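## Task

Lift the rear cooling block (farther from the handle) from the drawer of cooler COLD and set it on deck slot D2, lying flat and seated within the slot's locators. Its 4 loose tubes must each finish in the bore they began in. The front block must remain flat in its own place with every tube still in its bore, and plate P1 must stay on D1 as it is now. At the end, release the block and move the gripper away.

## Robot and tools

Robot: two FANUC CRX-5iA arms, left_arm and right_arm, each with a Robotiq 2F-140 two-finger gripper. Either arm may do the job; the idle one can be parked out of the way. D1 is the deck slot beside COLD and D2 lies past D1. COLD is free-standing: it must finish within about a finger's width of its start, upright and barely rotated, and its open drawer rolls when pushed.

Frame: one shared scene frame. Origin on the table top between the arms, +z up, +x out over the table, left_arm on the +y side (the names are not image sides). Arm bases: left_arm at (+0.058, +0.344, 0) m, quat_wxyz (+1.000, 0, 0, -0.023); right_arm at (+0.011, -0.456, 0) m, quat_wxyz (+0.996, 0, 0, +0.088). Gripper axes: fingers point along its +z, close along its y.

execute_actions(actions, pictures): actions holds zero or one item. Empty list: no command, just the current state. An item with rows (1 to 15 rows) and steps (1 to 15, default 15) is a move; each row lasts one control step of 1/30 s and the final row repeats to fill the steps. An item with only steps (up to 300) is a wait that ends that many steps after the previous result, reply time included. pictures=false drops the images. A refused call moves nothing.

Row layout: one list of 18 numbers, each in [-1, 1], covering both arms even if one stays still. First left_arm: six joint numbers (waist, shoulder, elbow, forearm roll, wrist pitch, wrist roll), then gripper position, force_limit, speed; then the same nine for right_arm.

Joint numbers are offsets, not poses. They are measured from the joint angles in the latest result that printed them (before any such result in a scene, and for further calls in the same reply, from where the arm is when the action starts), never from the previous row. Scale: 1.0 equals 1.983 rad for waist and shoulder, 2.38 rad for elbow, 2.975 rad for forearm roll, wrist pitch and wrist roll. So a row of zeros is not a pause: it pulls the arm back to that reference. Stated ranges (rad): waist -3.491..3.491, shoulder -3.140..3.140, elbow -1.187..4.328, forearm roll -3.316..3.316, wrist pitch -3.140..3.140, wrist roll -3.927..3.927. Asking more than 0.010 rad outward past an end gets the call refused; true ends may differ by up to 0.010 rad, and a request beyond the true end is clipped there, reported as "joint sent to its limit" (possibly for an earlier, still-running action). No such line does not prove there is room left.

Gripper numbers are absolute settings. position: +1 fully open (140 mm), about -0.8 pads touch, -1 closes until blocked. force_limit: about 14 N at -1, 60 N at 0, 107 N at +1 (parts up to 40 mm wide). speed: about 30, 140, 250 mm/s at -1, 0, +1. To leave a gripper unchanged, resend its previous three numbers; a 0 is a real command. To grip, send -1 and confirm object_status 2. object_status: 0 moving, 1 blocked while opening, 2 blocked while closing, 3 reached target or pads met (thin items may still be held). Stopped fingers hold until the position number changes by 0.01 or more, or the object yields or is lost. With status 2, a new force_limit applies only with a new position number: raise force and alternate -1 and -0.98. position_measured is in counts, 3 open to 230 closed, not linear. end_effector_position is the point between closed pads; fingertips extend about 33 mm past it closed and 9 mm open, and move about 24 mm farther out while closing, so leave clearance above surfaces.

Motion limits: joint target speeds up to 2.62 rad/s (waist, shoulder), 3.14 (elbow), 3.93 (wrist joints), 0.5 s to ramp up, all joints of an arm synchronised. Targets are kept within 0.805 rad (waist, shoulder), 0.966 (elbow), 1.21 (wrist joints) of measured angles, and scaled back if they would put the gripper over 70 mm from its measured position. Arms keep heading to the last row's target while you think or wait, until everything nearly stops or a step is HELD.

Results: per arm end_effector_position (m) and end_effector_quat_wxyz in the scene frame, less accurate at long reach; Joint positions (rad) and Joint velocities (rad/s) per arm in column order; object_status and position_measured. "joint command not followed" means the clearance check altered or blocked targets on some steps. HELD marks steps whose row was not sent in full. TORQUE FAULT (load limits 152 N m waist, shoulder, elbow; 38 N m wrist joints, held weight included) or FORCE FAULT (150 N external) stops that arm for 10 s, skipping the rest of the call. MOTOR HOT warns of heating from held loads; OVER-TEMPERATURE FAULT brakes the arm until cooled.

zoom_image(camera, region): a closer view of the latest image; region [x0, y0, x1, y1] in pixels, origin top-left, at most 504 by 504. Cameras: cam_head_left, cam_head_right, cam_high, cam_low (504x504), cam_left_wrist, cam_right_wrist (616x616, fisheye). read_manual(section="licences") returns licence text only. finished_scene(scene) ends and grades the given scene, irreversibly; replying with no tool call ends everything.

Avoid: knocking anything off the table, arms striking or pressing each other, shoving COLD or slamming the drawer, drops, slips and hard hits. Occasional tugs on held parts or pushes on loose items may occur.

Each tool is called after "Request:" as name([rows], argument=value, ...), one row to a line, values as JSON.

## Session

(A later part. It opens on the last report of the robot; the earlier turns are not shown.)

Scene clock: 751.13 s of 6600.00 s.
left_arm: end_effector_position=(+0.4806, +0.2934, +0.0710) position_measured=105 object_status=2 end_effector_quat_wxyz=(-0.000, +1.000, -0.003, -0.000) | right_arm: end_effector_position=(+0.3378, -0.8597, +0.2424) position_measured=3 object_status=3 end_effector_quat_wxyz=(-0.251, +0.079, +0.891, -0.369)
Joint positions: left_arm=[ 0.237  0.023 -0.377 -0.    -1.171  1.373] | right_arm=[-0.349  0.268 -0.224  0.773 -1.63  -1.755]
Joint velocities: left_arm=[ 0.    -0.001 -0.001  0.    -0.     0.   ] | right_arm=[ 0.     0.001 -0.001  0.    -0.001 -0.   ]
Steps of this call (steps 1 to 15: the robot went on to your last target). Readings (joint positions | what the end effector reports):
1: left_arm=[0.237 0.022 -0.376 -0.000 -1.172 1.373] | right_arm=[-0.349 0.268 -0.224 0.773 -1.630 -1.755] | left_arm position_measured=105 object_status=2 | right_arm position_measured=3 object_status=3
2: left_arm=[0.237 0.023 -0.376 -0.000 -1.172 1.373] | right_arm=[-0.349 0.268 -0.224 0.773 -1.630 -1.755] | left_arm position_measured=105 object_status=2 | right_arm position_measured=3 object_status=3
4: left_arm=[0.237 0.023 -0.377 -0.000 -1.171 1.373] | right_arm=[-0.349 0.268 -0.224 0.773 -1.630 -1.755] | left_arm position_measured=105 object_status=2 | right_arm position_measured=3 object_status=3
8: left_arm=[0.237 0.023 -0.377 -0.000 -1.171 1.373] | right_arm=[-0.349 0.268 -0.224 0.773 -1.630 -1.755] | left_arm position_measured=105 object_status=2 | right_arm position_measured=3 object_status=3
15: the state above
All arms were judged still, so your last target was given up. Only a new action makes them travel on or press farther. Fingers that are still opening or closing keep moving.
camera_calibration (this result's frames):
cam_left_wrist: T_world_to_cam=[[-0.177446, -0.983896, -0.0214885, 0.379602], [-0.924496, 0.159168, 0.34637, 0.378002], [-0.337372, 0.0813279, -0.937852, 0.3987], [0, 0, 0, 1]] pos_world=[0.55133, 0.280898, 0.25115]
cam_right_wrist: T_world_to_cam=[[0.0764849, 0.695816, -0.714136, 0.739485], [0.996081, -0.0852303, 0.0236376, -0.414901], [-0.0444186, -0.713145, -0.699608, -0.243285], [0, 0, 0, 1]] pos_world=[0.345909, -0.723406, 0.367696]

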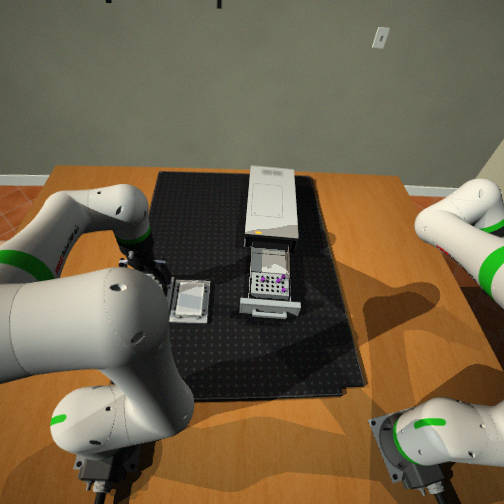

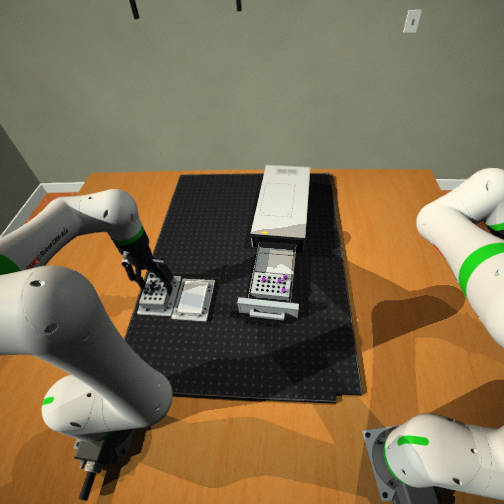

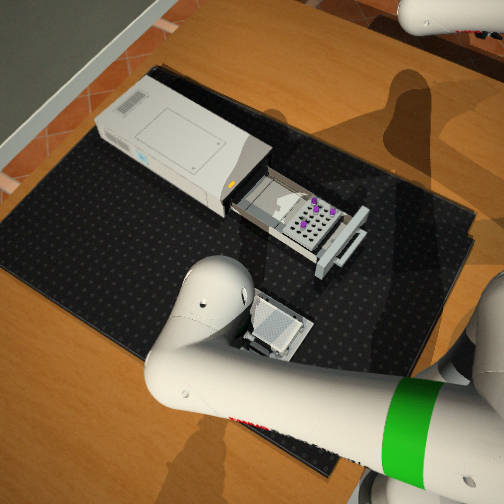

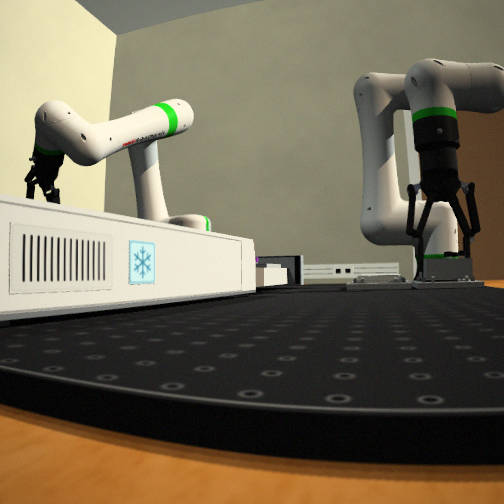

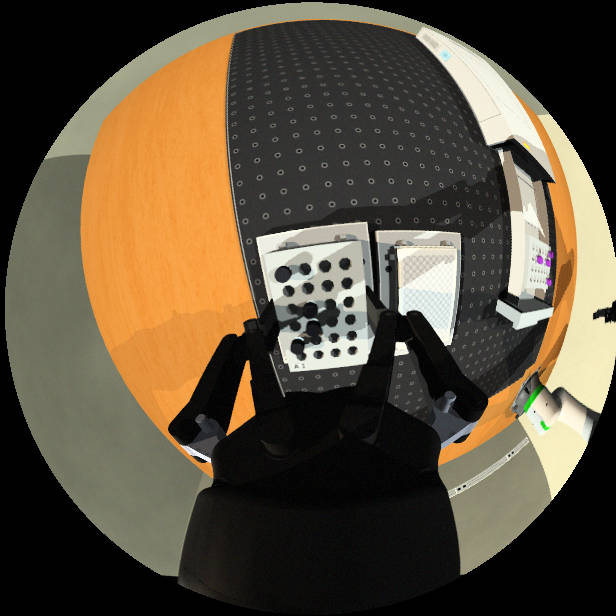

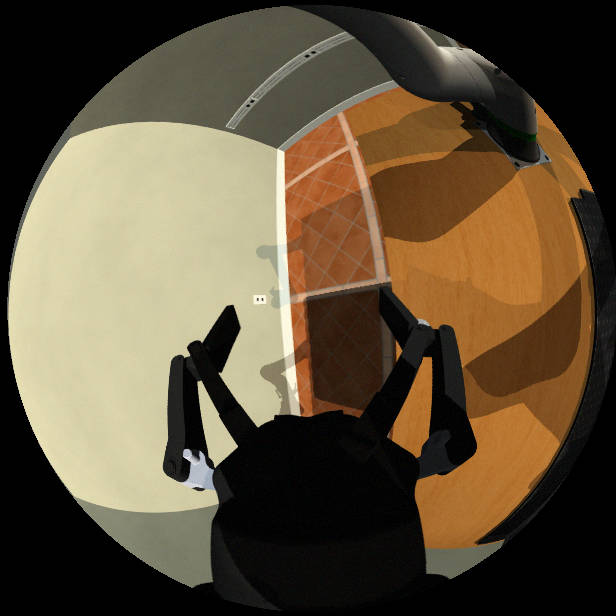

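Request:
execute_actions([
  {"rows": [[0,0.00003,-0.00003,0,0.00004,0,-1,0.7,-0.9,0,0,0,0,0,0,1,0,0],[0,0.0001,-0.00012,0,0.00016,0,-1,0.7,-0.9,0,0,0,0,0,0,1,0,0],[0,0.00021,-0.00026,0,0.00035,0,-1,0.7,-0.9,0,0,0,0,0,0,1,0,0],[0,0.00036,-0.00044,0,0.00059,0,-1,0.7,-0.9,0,0,0,0,0,0,1,0,0],[0,0.00053,-0.00064,0,0.00087,0,-1,0.7,-0.9,0,0,0,0,0,0,1,0,0],[0,0.00073,-0.00088,0,0.00118,0,-1,0.7,-0.9,0,0,0,0,0,0,1,0,0],[0,0.00093,-0.00112,0,0.00151,0,-1,0.7,-0.9,0,0,0,0,0,0,1,0,0],[0,0.00113,-0.00137,0,0.00185,0,-1,0.7,-0.9,0,0,0,0,0,0,1,0,0],[0,0.00133,-0.00161,0,0.00218,0,-1,0.7,-0.9,0,0,0,0,0,0,1,0,0],[0,0.00153,-0.00184,0,0.00249,0,-1,0.7,-0.9,0,0,0,0,0,0,1,0,0],[0,0.0017,-0.00205,0,0.00277,0,-1,0.7,-0.9,0,0,0,0,0,0,1,0,0],[0,0.00185,-0.00223,0,0.00301,0,-1,0.7,-0.9,0,0,0,0,0,0,1,0,0],[0,0.00196,-0.00237,0,0.0032,0,-1,0.7,-0.9,0,0,0,0,0,0,1,0,0],[0,0.00203,-0.00246,0,0.00332,0,-1,0.7,-0.9,0,0,0,0,0,0,1,0,0],[0,0.00206,-0.00249,0,0.00336,0,-1,0.7,-0.9,0,0,0,0,0,0,1,0,0]], "steps": 15},
], pictures=false)

Request:
execute_actions([
  {"steps": 15},
])

Request:
zoom_image(camera="cam_low", region=[410, 250, 490, 292])

Scene clock: 767.23 s of 6600.00 s.
left_arm: end_effector_position=(+0.4806, +0.2934, +0.0674) position_measured=105 object_status=2 end_effector_quat_wxyz=(-0.000, +1.000, -0.003, -0.000) | right_arm: end_effector_position=(+0.3378, -0.8597, +0.2424) position_measured=3 object_status=3 end_effector_quat_wxyz=(-0.251, +0.079, +0.891, -0.369)
Joint positions: left_arm=[ 0.237  0.027 -0.382 -0.    -1.162  1.373] | right_arm=[-0.349  0.268 -0.224  0.773 -1.63  -1.755]
Joint velocities: left_arm=[-0.     0.006 -0.009  0.     0.015  0.   ] | right_arm=[-0.     0.     0.     0.    -0.    -0.001]
Steps of this call (steps 1 to 90: nothing new was sent; then 12.60 s passed at rest; steps 91 to 105: all 15 steps of this action). Readings (joint positions | what the end effector reports):
91: left_arm=[0.237 0.023 -0.377 -0.000 -1.171 1.373] | right_arm=[-0.349 0.268 -0.224 0.773 -1.630 -1.755] | left_arm position_measured=105 object_status=2 | right_arm position_measured=3 object_status=3
92: left_arm=[0.237 0.023 -0.377 -0.000 -1.171 1.373] | right_arm=[-0.349 0.268 -0.224 0.773 -1.630 -1.755] | left_arm position_measured=105 object_status=2 | right_arm position_measured=3 object_status=3
94: left_arm=[0.237 0.023 -0.377 -0.000 -1.171 1.373] | right_arm=[-0.349 0.268 -0.224 0.773 -1.630 -1.755] | left_arm position_measured=105 object_status=2 | right_arm position_measured=3 object_status=3
98: left_arm=[0.237 0.024 -0.379 -0.000 -1.168 1.373] | right_arm=[-0.349 0.268 -0.224 0.773 -1.630 -1.755] | left_arm position_measured=105 object_status=2 | right_arm position_measured=3 object_status=3
105: the state above

Scene clock: 767.73 s of 6600.00 s.
left_arm: end_effector_position=(+0.4806, +0.2934, +0.0671) position_measured=105 object_status=2 end_effector_quat_wxyz=(-0.000, +1.000, -0.003, -0.000) | right_arm: end_effector_position=(+0.3378, -0.8597, +0.2424) position_measured=3 object_status=3 end_effector_quat_wxyz=(-0.251, +0.079, +0.891, -0.369)
Joint positions: left_arm=[ 0.237  0.027 -0.383 -0.    -1.161  1.373] | right_arm=[-0.349  0.268 -0.224  0.773 -1.63  -1.755]
Joint velocities: left_arm=[-0.    -0.002 -0.     0.001 -0.001  0.   ] | right_arm=[-0.     0.    -0.001  0.    -0.     0.   ]
Steps of this call (steps 1 to 15: the robot went on to your last target). Readings (joint positions | what the end effector reports):
1: left_arm=[0.237 0.027 -0.382 -0.000 -1.162 1.373] | right_arm=[-0.349 0.268 -0.224 0.773 -1.630 -1.755] | left_arm position_measured=105 object_status=2 | right_arm position_measured=3 object_status=3
2: left_arm=[0.237 0.027 -0.383 -0.000 -1.162 1.373] | right_arm=[-0.349 0.268 -0.224 0.773 -1.630 -1.755] | left_arm position_measured=105 object_status=2 | right_arm position_measured=3 object_status=3
4: left_arm=[0.237 0.027 -0.383 -0.000 -1.161 1.373] | right_arm=[-0.349 0.268 -0.224 0.773 -1.630 -1.755] | left_arm position_measured=105 object_status=2 | right_arm position_measured=3 object_status=3
8: left_arm=[0.237 0.027 -0.383 -0.000 -1.161 1.373] | right_arm=[-0.349 0.268 -0.224 0.773 -1.630 -1.755] | left_arm position_measured=105 object_status=2 | right_arm position_measured=3 object_status=3
15: the state above
All arms were judged still, so your last target was given up. Only a new action makes them travel on or press farther. Fingers that are still opening or closing keep moving.
camera_calibration (this result's frames):
cam_left_wrist: T_world_to_cam=[[-0.177447, -0.983896, -0.0214837, 0.379507], [-0.924492, 0.15917, 0.346381, 0.379361], [-0.337383, 0.0813256, -0.937848, 0.39495], [0, 0, 0, 1]] pos_world=[0.551308, 0.280894, 0.247153]
cam_right_wrist: T_world_to_cam=[[0.0764851, 0.695816, -0.714136, 0.739485], [0.996081, -0.0852304, 0.0236379, -0.414901], [-0.0444185, -0.713145, -0.699608, -0.243285], [0, 0, 0, 1]] pos_world=[0.345909, -0.723406, 0.367696]

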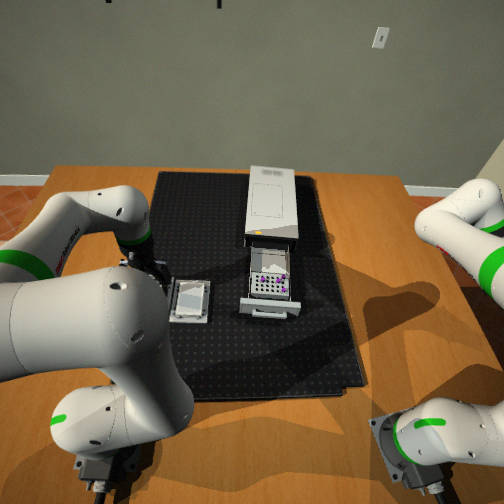

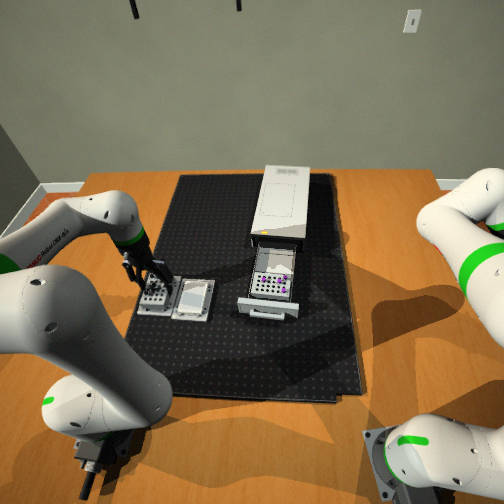

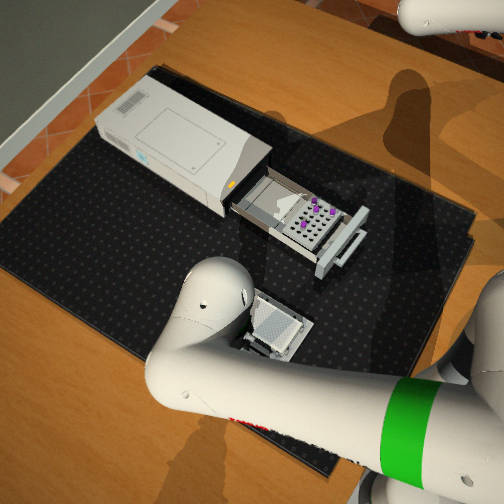

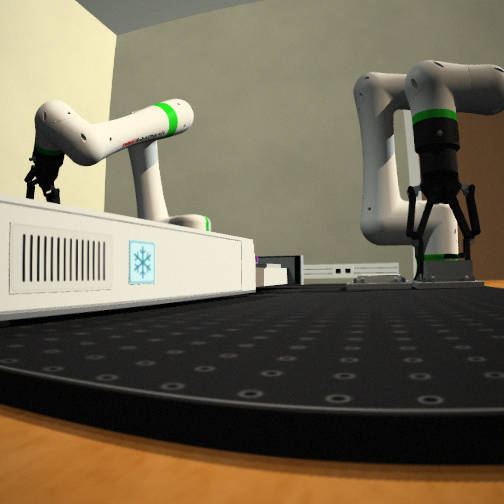

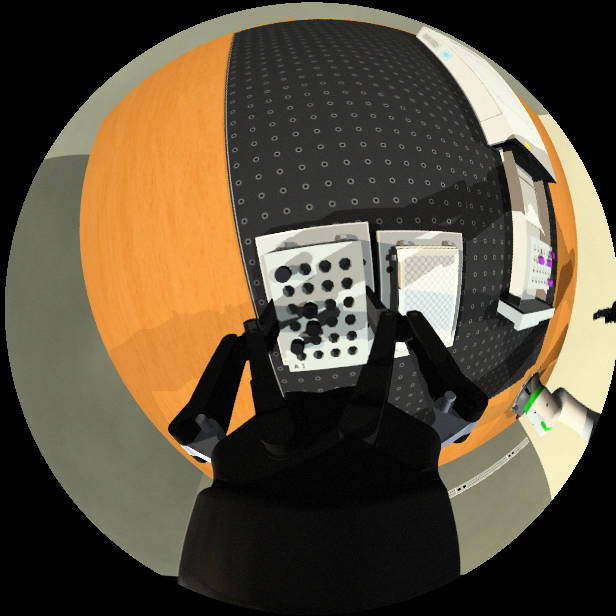

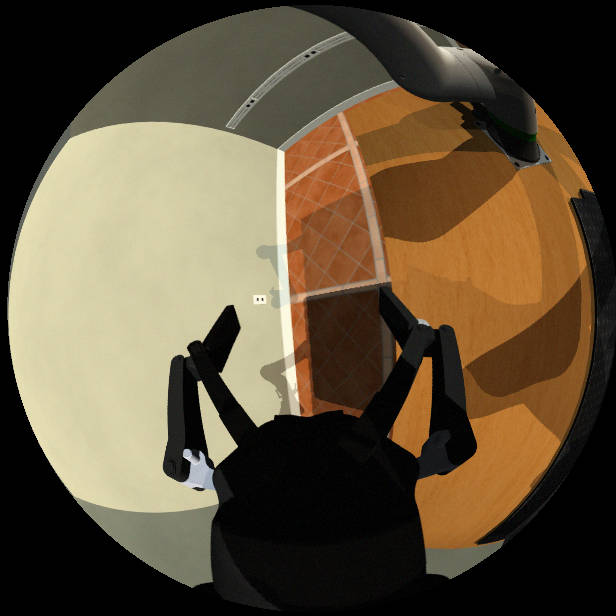

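Region (410, 250, 490, 292) of cam_low's 504x504 image, scaled by 6.300, with more detail than that image has; it fills the top 265 rows of this view, and the rest is white.

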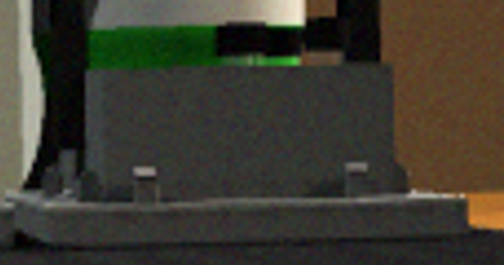

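Request:
execute_actions([
  {"rows": [[0,0,0,0,0,0,0.42,0.7,-0.9,0,0,0,0,0,0,1,0,0]], "steps": 15},
], pictures=false)

Request:
execute_actions([
  {"steps": 8},
])

Request:
zoom_image(camera="cam_low", region=[410, 250, 490, 292])

Scene clock: 772.23 s of 6600.00 s.
left_arm: end_effector_position=(+0.4806, +0.2934, +0.0670) position_measured=76 object_status=0 end_effector_quat_wxyz=(-0.000, +1.000, -0.003, -0.000) | right_arm: end_effector_position=(+0.3378, -0.8597, +0.2424) position_measured=3 object_status=3 end_effector_quat_wxyz=(-0.251, +0.079, +0.891, -0.369)
Joint positions: left_arm=[ 0.237  0.027 -0.383 -0.    -1.161  1.373] | right_arm=[-0.349  0.268 -0.224  0.773 -1.63  -1.755]
Joint velocities: left_arm=[ 0. -0. -0. -0. -0.  0.] | right_arm=[ 0.     0.    -0.001 -0.    -0.     0.001]
Steps of this call (steps 1 to 90: nothing new was sent; then 1.00 s passed at rest; steps 91 to 105: all 15 steps of this action). Readings (joint positions | what the end effector reports):
91: left_arm=[0.237 0.027 -0.383 -0.000 -1.161 1.373] | right_arm=[-0.349 0.268 -0.224 0.773 -1.630 -1.755] | left_arm position_measured=105 object_status=0 | right_arm position_measured=3 object_status=3
92: left_arm=[0.237 0.027 -0.383 -0.000 -1.161 1.373] | right_arm=[-0.349 0.268 -0.224 0.773 -1.630 -1.755] | left_arm position_measured=105 object_status=0 | right_arm position_measured=3 object_status=3
94: left_arm=[0.237 0.027 -0.383 -0.000 -1.161 1.373] | right_arm=[-0.349 0.268 -0.224 0.773 -1.630 -1.755] | left_arm position_measured=100 object_status=0 | right_arm position_measured=3 object_status=3
98: left_arm=[0.237 0.027 -0.383 -0.000 -1.161 1.373] | right_arm=[-0.349 0.268 -0.224 0.773 -1.630 -1.755] | left_arm position_measured=91 object_status=0 | right_arm position_measured=3 object_status=3
105: the state above

Scene clock: 772.50 s of 6600.00 s.
left_arm: end_effector_position=(+0.4806, +0.2934, +0.0670) position_measured=76 object_status=3 end_effector_quat_wxyz=(-0.000, +1.000, -0.003, -0.000) | right_arm: end_effector_position=(+0.3378, -0.8597, +0.2424) position_measured=3 object_status=3 end_effector_quat_wxyz=(-0.251, +0.079, +0.891, -0.369)
Joint positions: left_arm=[ 0.237  0.027 -0.383 -0.    -1.161  1.373] | right_arm=[-0.349  0.268 -0.224  0.773 -1.63  -1.755]
Joint velocities: left_arm=[ 0.     0.001  0.     0.    -0.001 -0.001] | right_arm=[-0.001 -0.001 -0.     0.001  0.001  0.001]
Steps of this call (steps 1 to 8: the robot went on to your last target). Readings (joint positions | what the end effector reports):
1: left_arm=[0.237 0.027 -0.383 -0.000 -1.161 1.373] | right_arm=[-0.349 0.268 -0.224 0.773 -1.630 -1.755] | left_arm position_measured=76 object_status=0 | right_arm position_measured=3 object_status=3
2: left_arm=[0.237 0.027 -0.383 -0.000 -1.161 1.373] | right_arm=[-0.349 0.268 -0.224 0.773 -1.630 -1.755] | left_arm position_measured=76 object_status=0 | right_arm position_measured=3 object_status=3
4: left_arm=[0.237 0.027 -0.383 -0.000 -1.161 1.373] | right_arm=[-0.349 0.268 -0.224 0.773 -1.630 -1.755] | left_arm position_measured=76 object_status=0 | right_arm position_measured=3 object_status=3
8: the state above
camera_calibration (this result's frames):
cam_left_wrist: T_world_to_cam=[[-0.177425, -0.983901, -0.0214457, 0.379489], [-0.924494, 0.159162, 0.346377, 0.37937], [-0.337388, 0.0812824, -0.93785, 0.394964], [0, 0, 0, 1]] pos_world=[0.551312, 0.280894, 0.247151]
cam_right_wrist: T_world_to_cam=[[0.0764852, 0.695816, -0.714136, 0.739485], [0.996081, -0.0852305, 0.0236379, -0.414901], [-0.0444185, -0.713145, -0.699608, -0.243285], [0, 0, 0, 1]] pos_world=[0.345909, -0.723406, 0.367696]

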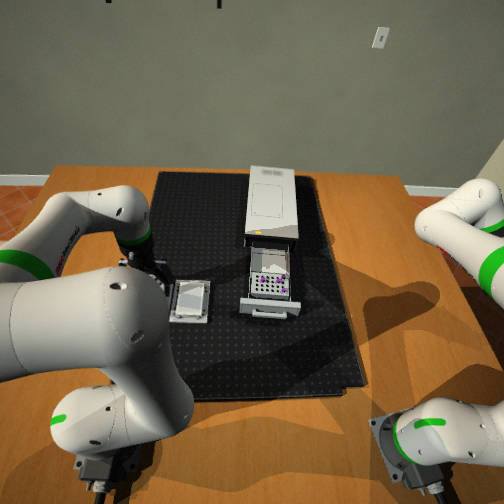

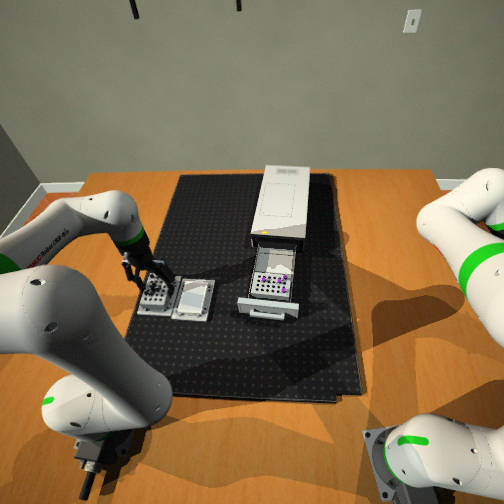

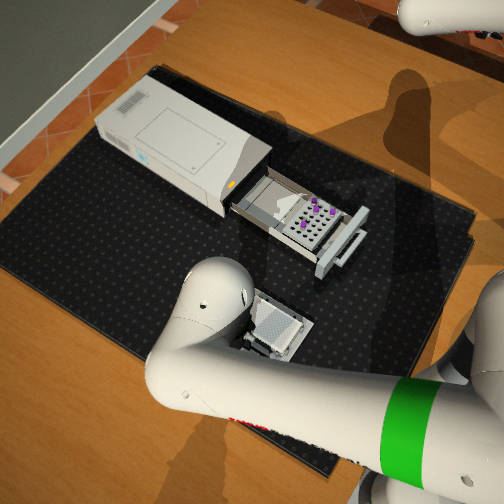

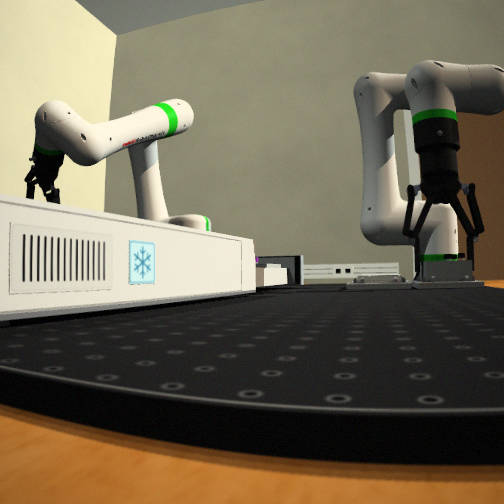

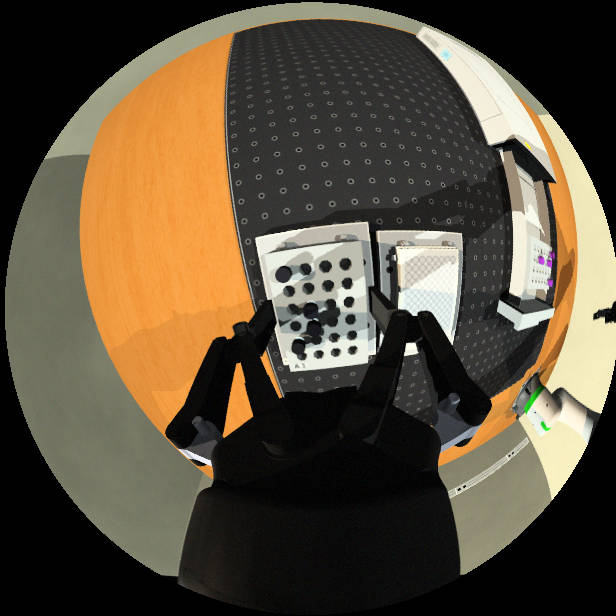

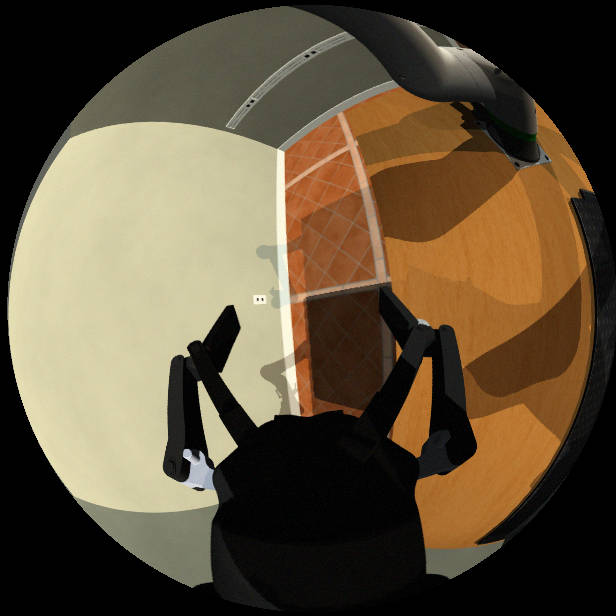

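Region (410, 250, 490, 292) of cam_low's 504x504 image, scaled by 6.300, with more detail than that image has; it fills the top 265 rows of this view, and the rest is white.

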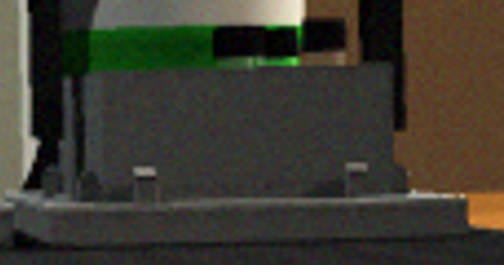

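Request:
execute_actions([
  {"rows": [[0,-0.0007,0.0008,0,-0.0011,0,0.42,0.7,-0.9,0,0,0,0,0,0,1,0,0],[0,-0.0025,0.003,0,-0.0041,0,0.42,0.7,-0.9,0,0,0,0,0,0,1,0,0],[0,-0.0053,0.0065,0,-0.0087,0,0.42,0.7,-0.9,0,0,0,0,0,0,1,0,0],[0,-0.0087,0.0111,0,-0.0147,0,0.42,0.7,-0.9,0,0,0,0,0,0,1,0,0],[0,-0.0125,0.0166,0,-0.0216,0,0.42,0.7,-0.9,0,0,0,0,0,0,1,0,0],[0,-0.0165,0.0229,0,-0.0293,0,0.42,0.7,-0.9,0,0,0,0,0,0,1,0,0],[0,-0.0204,0.0298,0,-0.0374,0,0.42,0.7,-0.9,0,0,0,0,0,0,1,0,0],[0,-0.024,0.037,0,-0.0456,0,0.42,0.7,-0.9,0,0,0,0,0,0,1,0,0],[0,-0.0274,0.0444,0,-0.0538,0,0.42,0.7,-0.9,0,0,0,0,0,0,1,0,0],[0,-0.0304,0.052,0,-0.0619,0,0.42,0.7,-0.9,0,0,0,0,0,0,1,0,0],[0,-0.0331,0.0599,0,-0.07,0,0.42,0.7,-0.9,0,0,0,0,0,0,1,0,0],[0,-0.0354,0.0679,0,-0.0779,0,0.42,0.7,-0.9,0,0,0,0,0,0,1,0,0],[0,-0.0375,0.0762,0,-0.086,0,0.42,0.7,-0.9,0,0,0,0,0,0,1,0,0],[0,-0.0392,0.0846,0,-0.0938,0,0.42,0.7,-0.9,0,0,0,0,0,0,1,0,0],[0,-0.0406,0.0933,0,-0.1017,0,0.42,0.7,-0.9,0,0,0,0,0,0,1,0,0]], "steps": 15},
], pictures=false)

Request:
execute_actions([
  {"rows": [[0.003,-0.005,0.03,0,-0.027,0,0.42,0.7,-0.9,0,0,0,0,0,0,1,0,0],[0.012,-0.006,0.037,0,-0.034,0,0.42,0.7,-0.9,0,0,0,0,0,0,1,0,0],[0.026,-0.007,0.044,0,-0.04,0,0.42,0.7,-0.9,0,0,0,0,0,0,1,0,0],[0.044,-0.008,0.05,0,-0.045,0,0.42,0.7,-0.9,0,0,0,0,0,0,1,0,0],[0.065,-0.008,0.055,0,-0.049,0,0.42,0.7,-0.9,0,0,0,0,0,0,1,0,0],[0.088,-0.008,0.06,0,-0.053,0,0.42,0.7,-0.9,0,0,0,0,0,0,1,0,0],[0.112,-0.008,0.064,0,-0.056,0,0.42,0.7,-0.9,0,0,0,0,0,0,1,0,0],[0.138,-0.008,0.067,0,-0.059,0,0.42,0.7,-0.9,0,0,0,0,0,0,1,0,0],[0.162,-0.008,0.069,0,-0.0605,0,0.42,0.7,-0.9,0,0,0,0,0,0,1,0,0],[0.185,-0.008,0.07,0,-0.061,0,0.42,0.7,-0.9,0,0,0,0,0,0,1,0,0],[0.206,-0.008,0.07,0,-0.061,0,0.42,0.7,-0.9,0,0,0,0,0,0,1,0,0],[0.224,-0.008,0.07,0,-0.061,0,0.42,0.7,-0.9,0,0,0,0,0,0,1,0,0],[0.238,-0.008,0.07,0,-0.061,0,0.42,0.7,-0.9,0,0,0,0,0,0,1,0,0],[0.247,-0.008,0.07,0,-0.061,0,0.42,0.7,-0.9,0,0,0,0,0,0,1,0,0],[0.25,-0.008,0.07,0,-0.061,0,0.42,0.7,-0.9,0,0,0,0,0,0,1,0,0]], "steps": 15},
], pictures=false)

Request:
execute_actions([
  {"steps": 20},
])

Scene clock: 839.67 s of 6600.00 s.
left_arm: end_effector_position=(+0.4811, +0.2935, +0.1536) position_measured=76 object_status=3 end_effector_quat_wxyz=(-0.000, +1.000, -0.003, -0.000) | right_arm: end_effector_position=(+0.3378, -0.8597, +0.2424) position_measured=3 object_status=3 end_effector_quat_wxyz=(-0.251, +0.079, +0.891, -0.369)
Joint positions: left_arm=[ 0.237 -0.038 -0.236 -0.    -1.373  1.373] | right_arm=[-0.349  0.268 -0.224  0.773 -1.63  -1.755]
Joint velocities: left_arm=[-0.    -0.139  0.55   0.    -0.685 -0.   ] | right_arm=[ 0.    -0.    -0.001  0.     0.001 -0.   ]
Steps of this call (steps 1 to 15: the robot went on to your last target; steps 16 to 90: nothing new was sent; then 63.67 s passed at rest; steps 91 to 105: all 15 steps of this action). Readings (joint positions | what the end effector reports):
91: left_arm=[0.237 0.027 -0.383 -0.000 -1.161 1.373] | right_arm=[-0.349 0.268 -0.224 0.773 -1.630 -1.755] | left_arm position_measured=76 object_status=3 | right_arm position_measured=3 object_status=3
92: left_arm=[0.237 0.027 -0.383 -0.000 -1.162 1.373] | right_arm=[-0.349 0.268 -0.224 0.773 -1.630 -1.755] | left_arm position_measured=76 object_status=3 | right_arm position_measured=3 object_status=3
94: left_arm=[0.237 0.023 -0.377 -0.000 -1.171 1.373] | right_arm=[-0.349 0.268 -0.224 0.773 -1.630 -1.755] | left_arm position_measured=76 object_status=3 | right_arm position_measured=3 object_status=3
98: left_arm=[0.237 0.004 -0.345 -0.000 -1.222 1.373] | right_arm=[-0.349 0.268 -0.224 0.773 -1.630 -1.755] | left_arm position_measured=76 object_status=3 | right_arm position_measured=3 object_status=3
105: the state above

Scene clock: 840.17 s of 6600.00 s.
left_arm: end_effector_position=(+0.4810, +0.4096, +0.2220) position_measured=76 object_status=3 end_effector_quat_wxyz=(-0.000, +0.991, +0.132, +0.000) | right_arm: end_effector_position=(+0.3378, -0.8597, +0.2424) position_measured=3 object_status=3 end_effector_quat_wxyz=(-0.251, +0.079, +0.891, -0.369)
Joint positions: left_arm=[ 0.508 -0.053 -0.09  -0.    -1.533  1.373] | right_arm=[-0.349  0.268 -0.224  0.773 -1.63  -1.755]
Joint velocities: left_arm=[ 0.815 -0.     0.083  0.    -0.082  0.   ] | right_arm=[ 0.     0.001  0.001 -0.001  0.    -0.   ]
Steps of this call (steps 1 to 15: all 15 steps of this action). Readings (joint positions | what the end effector reports):
1: left_arm=[0.237 -0.042 -0.217 -0.000 -1.396 1.373] | right_arm=[-0.349 0.268 -0.224 0.773 -1.630 -1.755] | left_arm position_measured=76 object_status=3 | right_arm position_measured=3 object_status=3
2: left_arm=[0.237 -0.046 -0.199 -0.000 -1.417 1.373] | right_arm=[-0.349 0.268 -0.224 0.773 -1.630 -1.755] | left_arm position_measured=76 object_status=3 | right_arm position_measured=3 object_status=3
4: left_arm=[0.242 -0.049 -0.169 -0.000 -1.450 1.373] | right_arm=[-0.349 0.268 -0.224 0.773 -1.630 -1.755] | left_arm position_measured=76 object_status=3 | right_arm position_measured=3 object_status=3
8: left_arm=[0.316 -0.052 -0.127 -0.000 -1.496 1.373] | right_arm=[-0.349 0.268 -0.224 0.773 -1.630 -1.755] | left_arm position_measured=76 object_status=3 | right_arm position_measured=3 object_status=3
15: the state above

Scene clock: 840.83 s of 6600.00 s.
left_arm: end_effector_position=(+0.4558, +0.5024, +0.2312) position_measured=76 object_status=3 end_effector_quat_wxyz=(-0.000, +0.970, +0.242, +0.000) | right_arm: end_effector_position=(+0.3378, -0.8597, +0.2424) position_measured=3 object_status=3 end_effector_quat_wxyz=(-0.251, +0.079, +0.891, -0.369)
Joint positions: left_arm=[ 0.732 -0.054 -0.069 -0.    -1.554  1.373] | right_arm=[-0.349  0.268 -0.224  0.773 -1.63  -1.755]
Joint velocities: left_arm=[ 0.    -0.     0.001 -0.     0.    -0.001] | right_arm=[ 0.001  0.     0.003  0.     0.    -0.   ]
Steps of this call (steps 1 to 20: the robot went on to your last target). Readings (joint positions | what the end effector reports):
1: left_arm=[0.535 -0.054 -0.088 -0.000 -1.536 1.373] | right_arm=[-0.349 0.268 -0.224 0.773 -1.630 -1.755] | left_arm position_measured=76 object_status=3 | right_arm position_measured=3 object_status=3
2: left_arm=[0.563 -0.054 -0.085 -0.000 -1.538 1.373] | right_arm=[-0.349 0.268 -0.224 0.773 -1.630 -1.755] | left_arm position_measured=76 object_status=3 | right_arm position_measured=3 object_status=3
4: left_arm=[0.618 -0.054 -0.080 -0.000 -1.544 1.373] | right_arm=[-0.349 0.268 -0.224 0.773 -1.630 -1.755] | left_arm position_measured=76 object_status=3 | right_arm position_measured=3 object_status=3
8: left_arm=[0.708 -0.054 -0.072 -0.000 -1.552 1.373] | right_arm=[-0.349 0.268 -0.224 0.773 -1.630 -1.755] | left_arm position_measured=76 object_status=3 | right_arm position_measured=3 object_status=3
20: the state above
camera_calibration (this result's frames):
cam_left_wrist: T_world_to_cam=[[0.312044, -0.949815, -0.0219127, 0.3441], [-0.889151, -0.300084, 0.345486, 0.481181], [-0.334723, -0.088323, -0.938168, 0.60766], [0, 0, 0, 1]] pos_world=[0.523866, 0.524897, 0.411386]
cam_right_wrist: T_world_to_cam=[[0.0764849, 0.695816, -0.714136, 0.739485], [0.996081, -0.0852304, 0.0236377, -0.414901], [-0.0444186, -0.713145, -0.699608, -0.243285], [0, 0, 0, 1]] pos_world=[0.345909, -0.723406, 0.367696]

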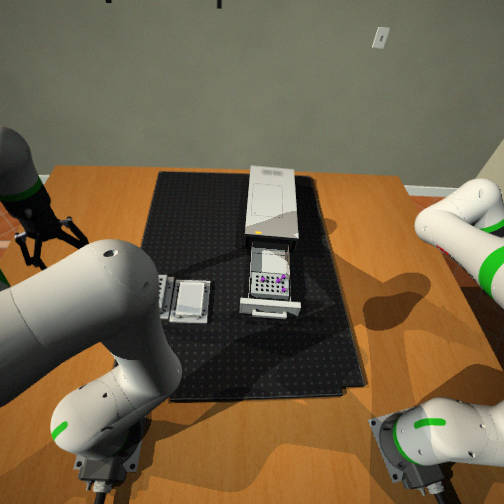

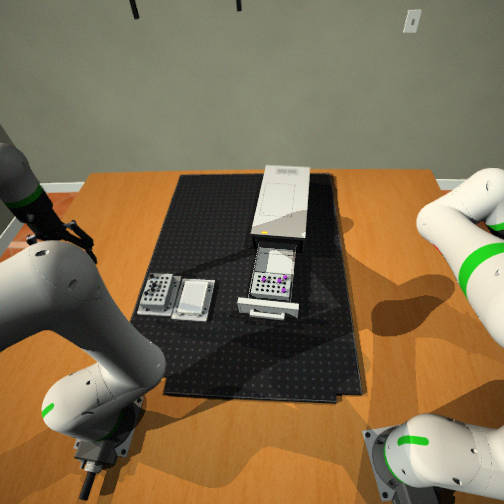

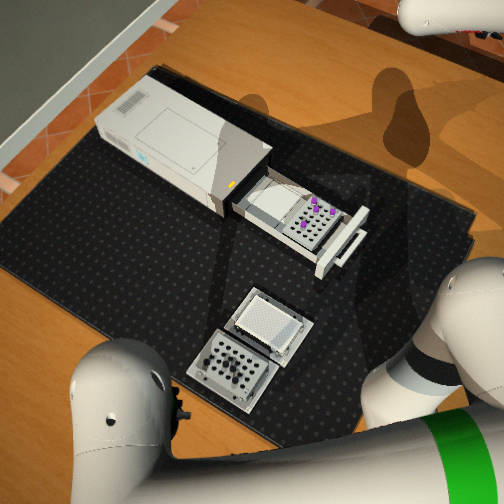

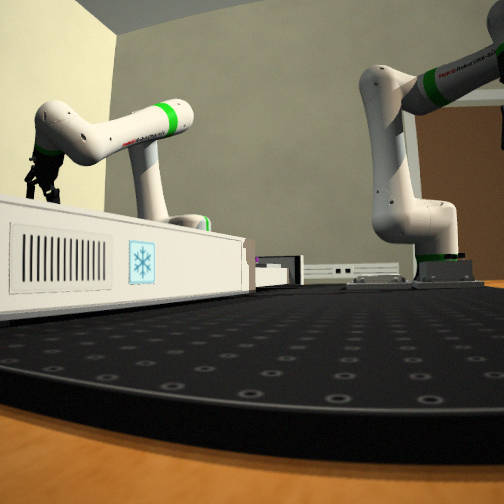

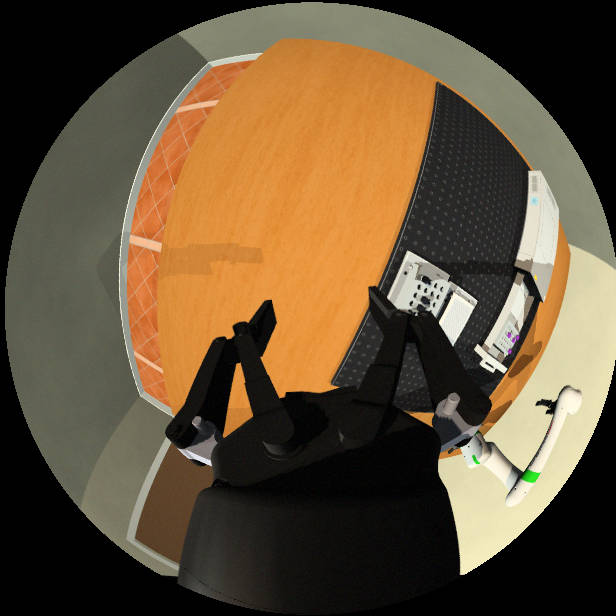

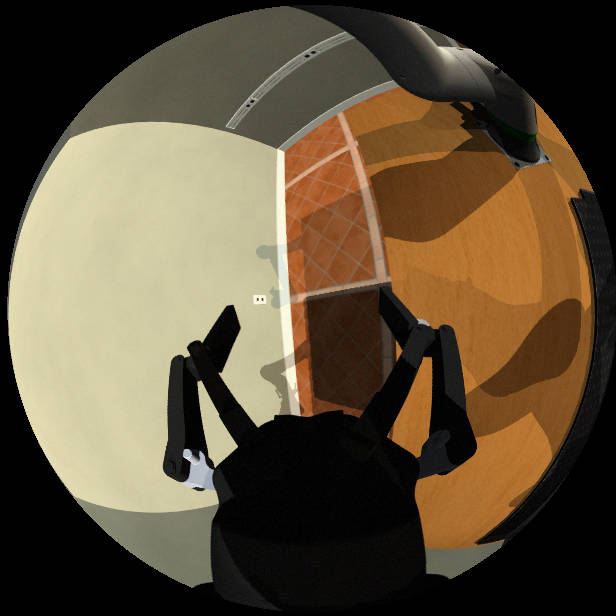

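Request:
zoom_image(camera="cam_high", region=[175, 275, 325, 425])

Request:
zoom_image(camera="cam_head_right", region=[130, 260, 230, 330])

Request:
zoom_image(camera="cam_low", region=[340, 240, 490, 300])

Request:
zoom_image(camera="cam_high", region=[210, 150, 380, 290])

Region (175, 275, 325, 425) of cam_high's 504x504 image, scaled by 3.360, with more detail than that image has.

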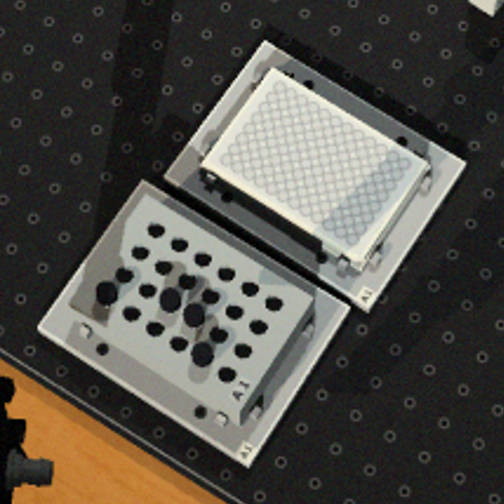

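Region (130, 260, 230, 330) of cam_head_right's 504x504 image, scaled by 5.040, with more detail than that image has; it fills the top 353 rows of this view, and the rest is white.

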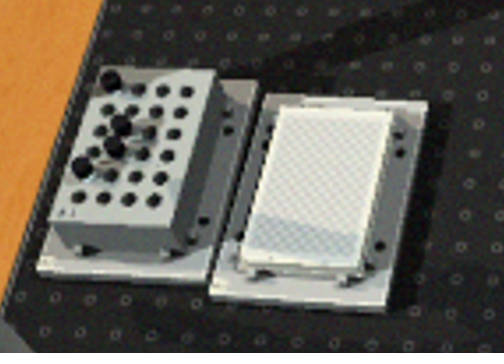

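Region (340, 240, 490, 300) of cam_low's 504x504 image, scaled by 3.360, with more detail than that image has; it fills the top 202 rows of this view, and the rest is white.

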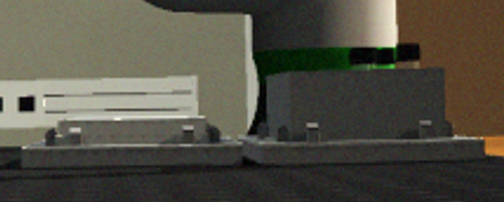

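Region (210, 150, 380, 290) of cam_high's 504x504 image, scaled by 2.965, with more detail than that image has; it fills the top 415 rows of this view, and the rest is white.

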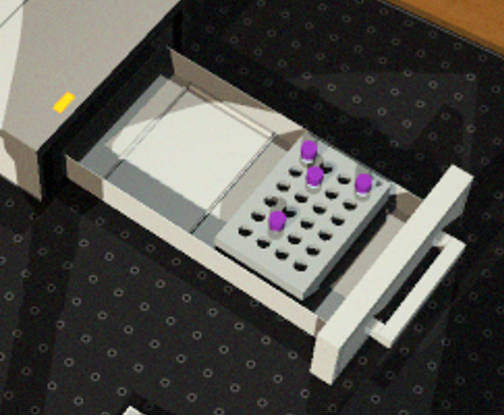

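The block sits flat inside all the pins, its tubes are in place, and everything else is undisturbed.

Request:
finished_scene(scene=1)

The scene is finished: the task was done.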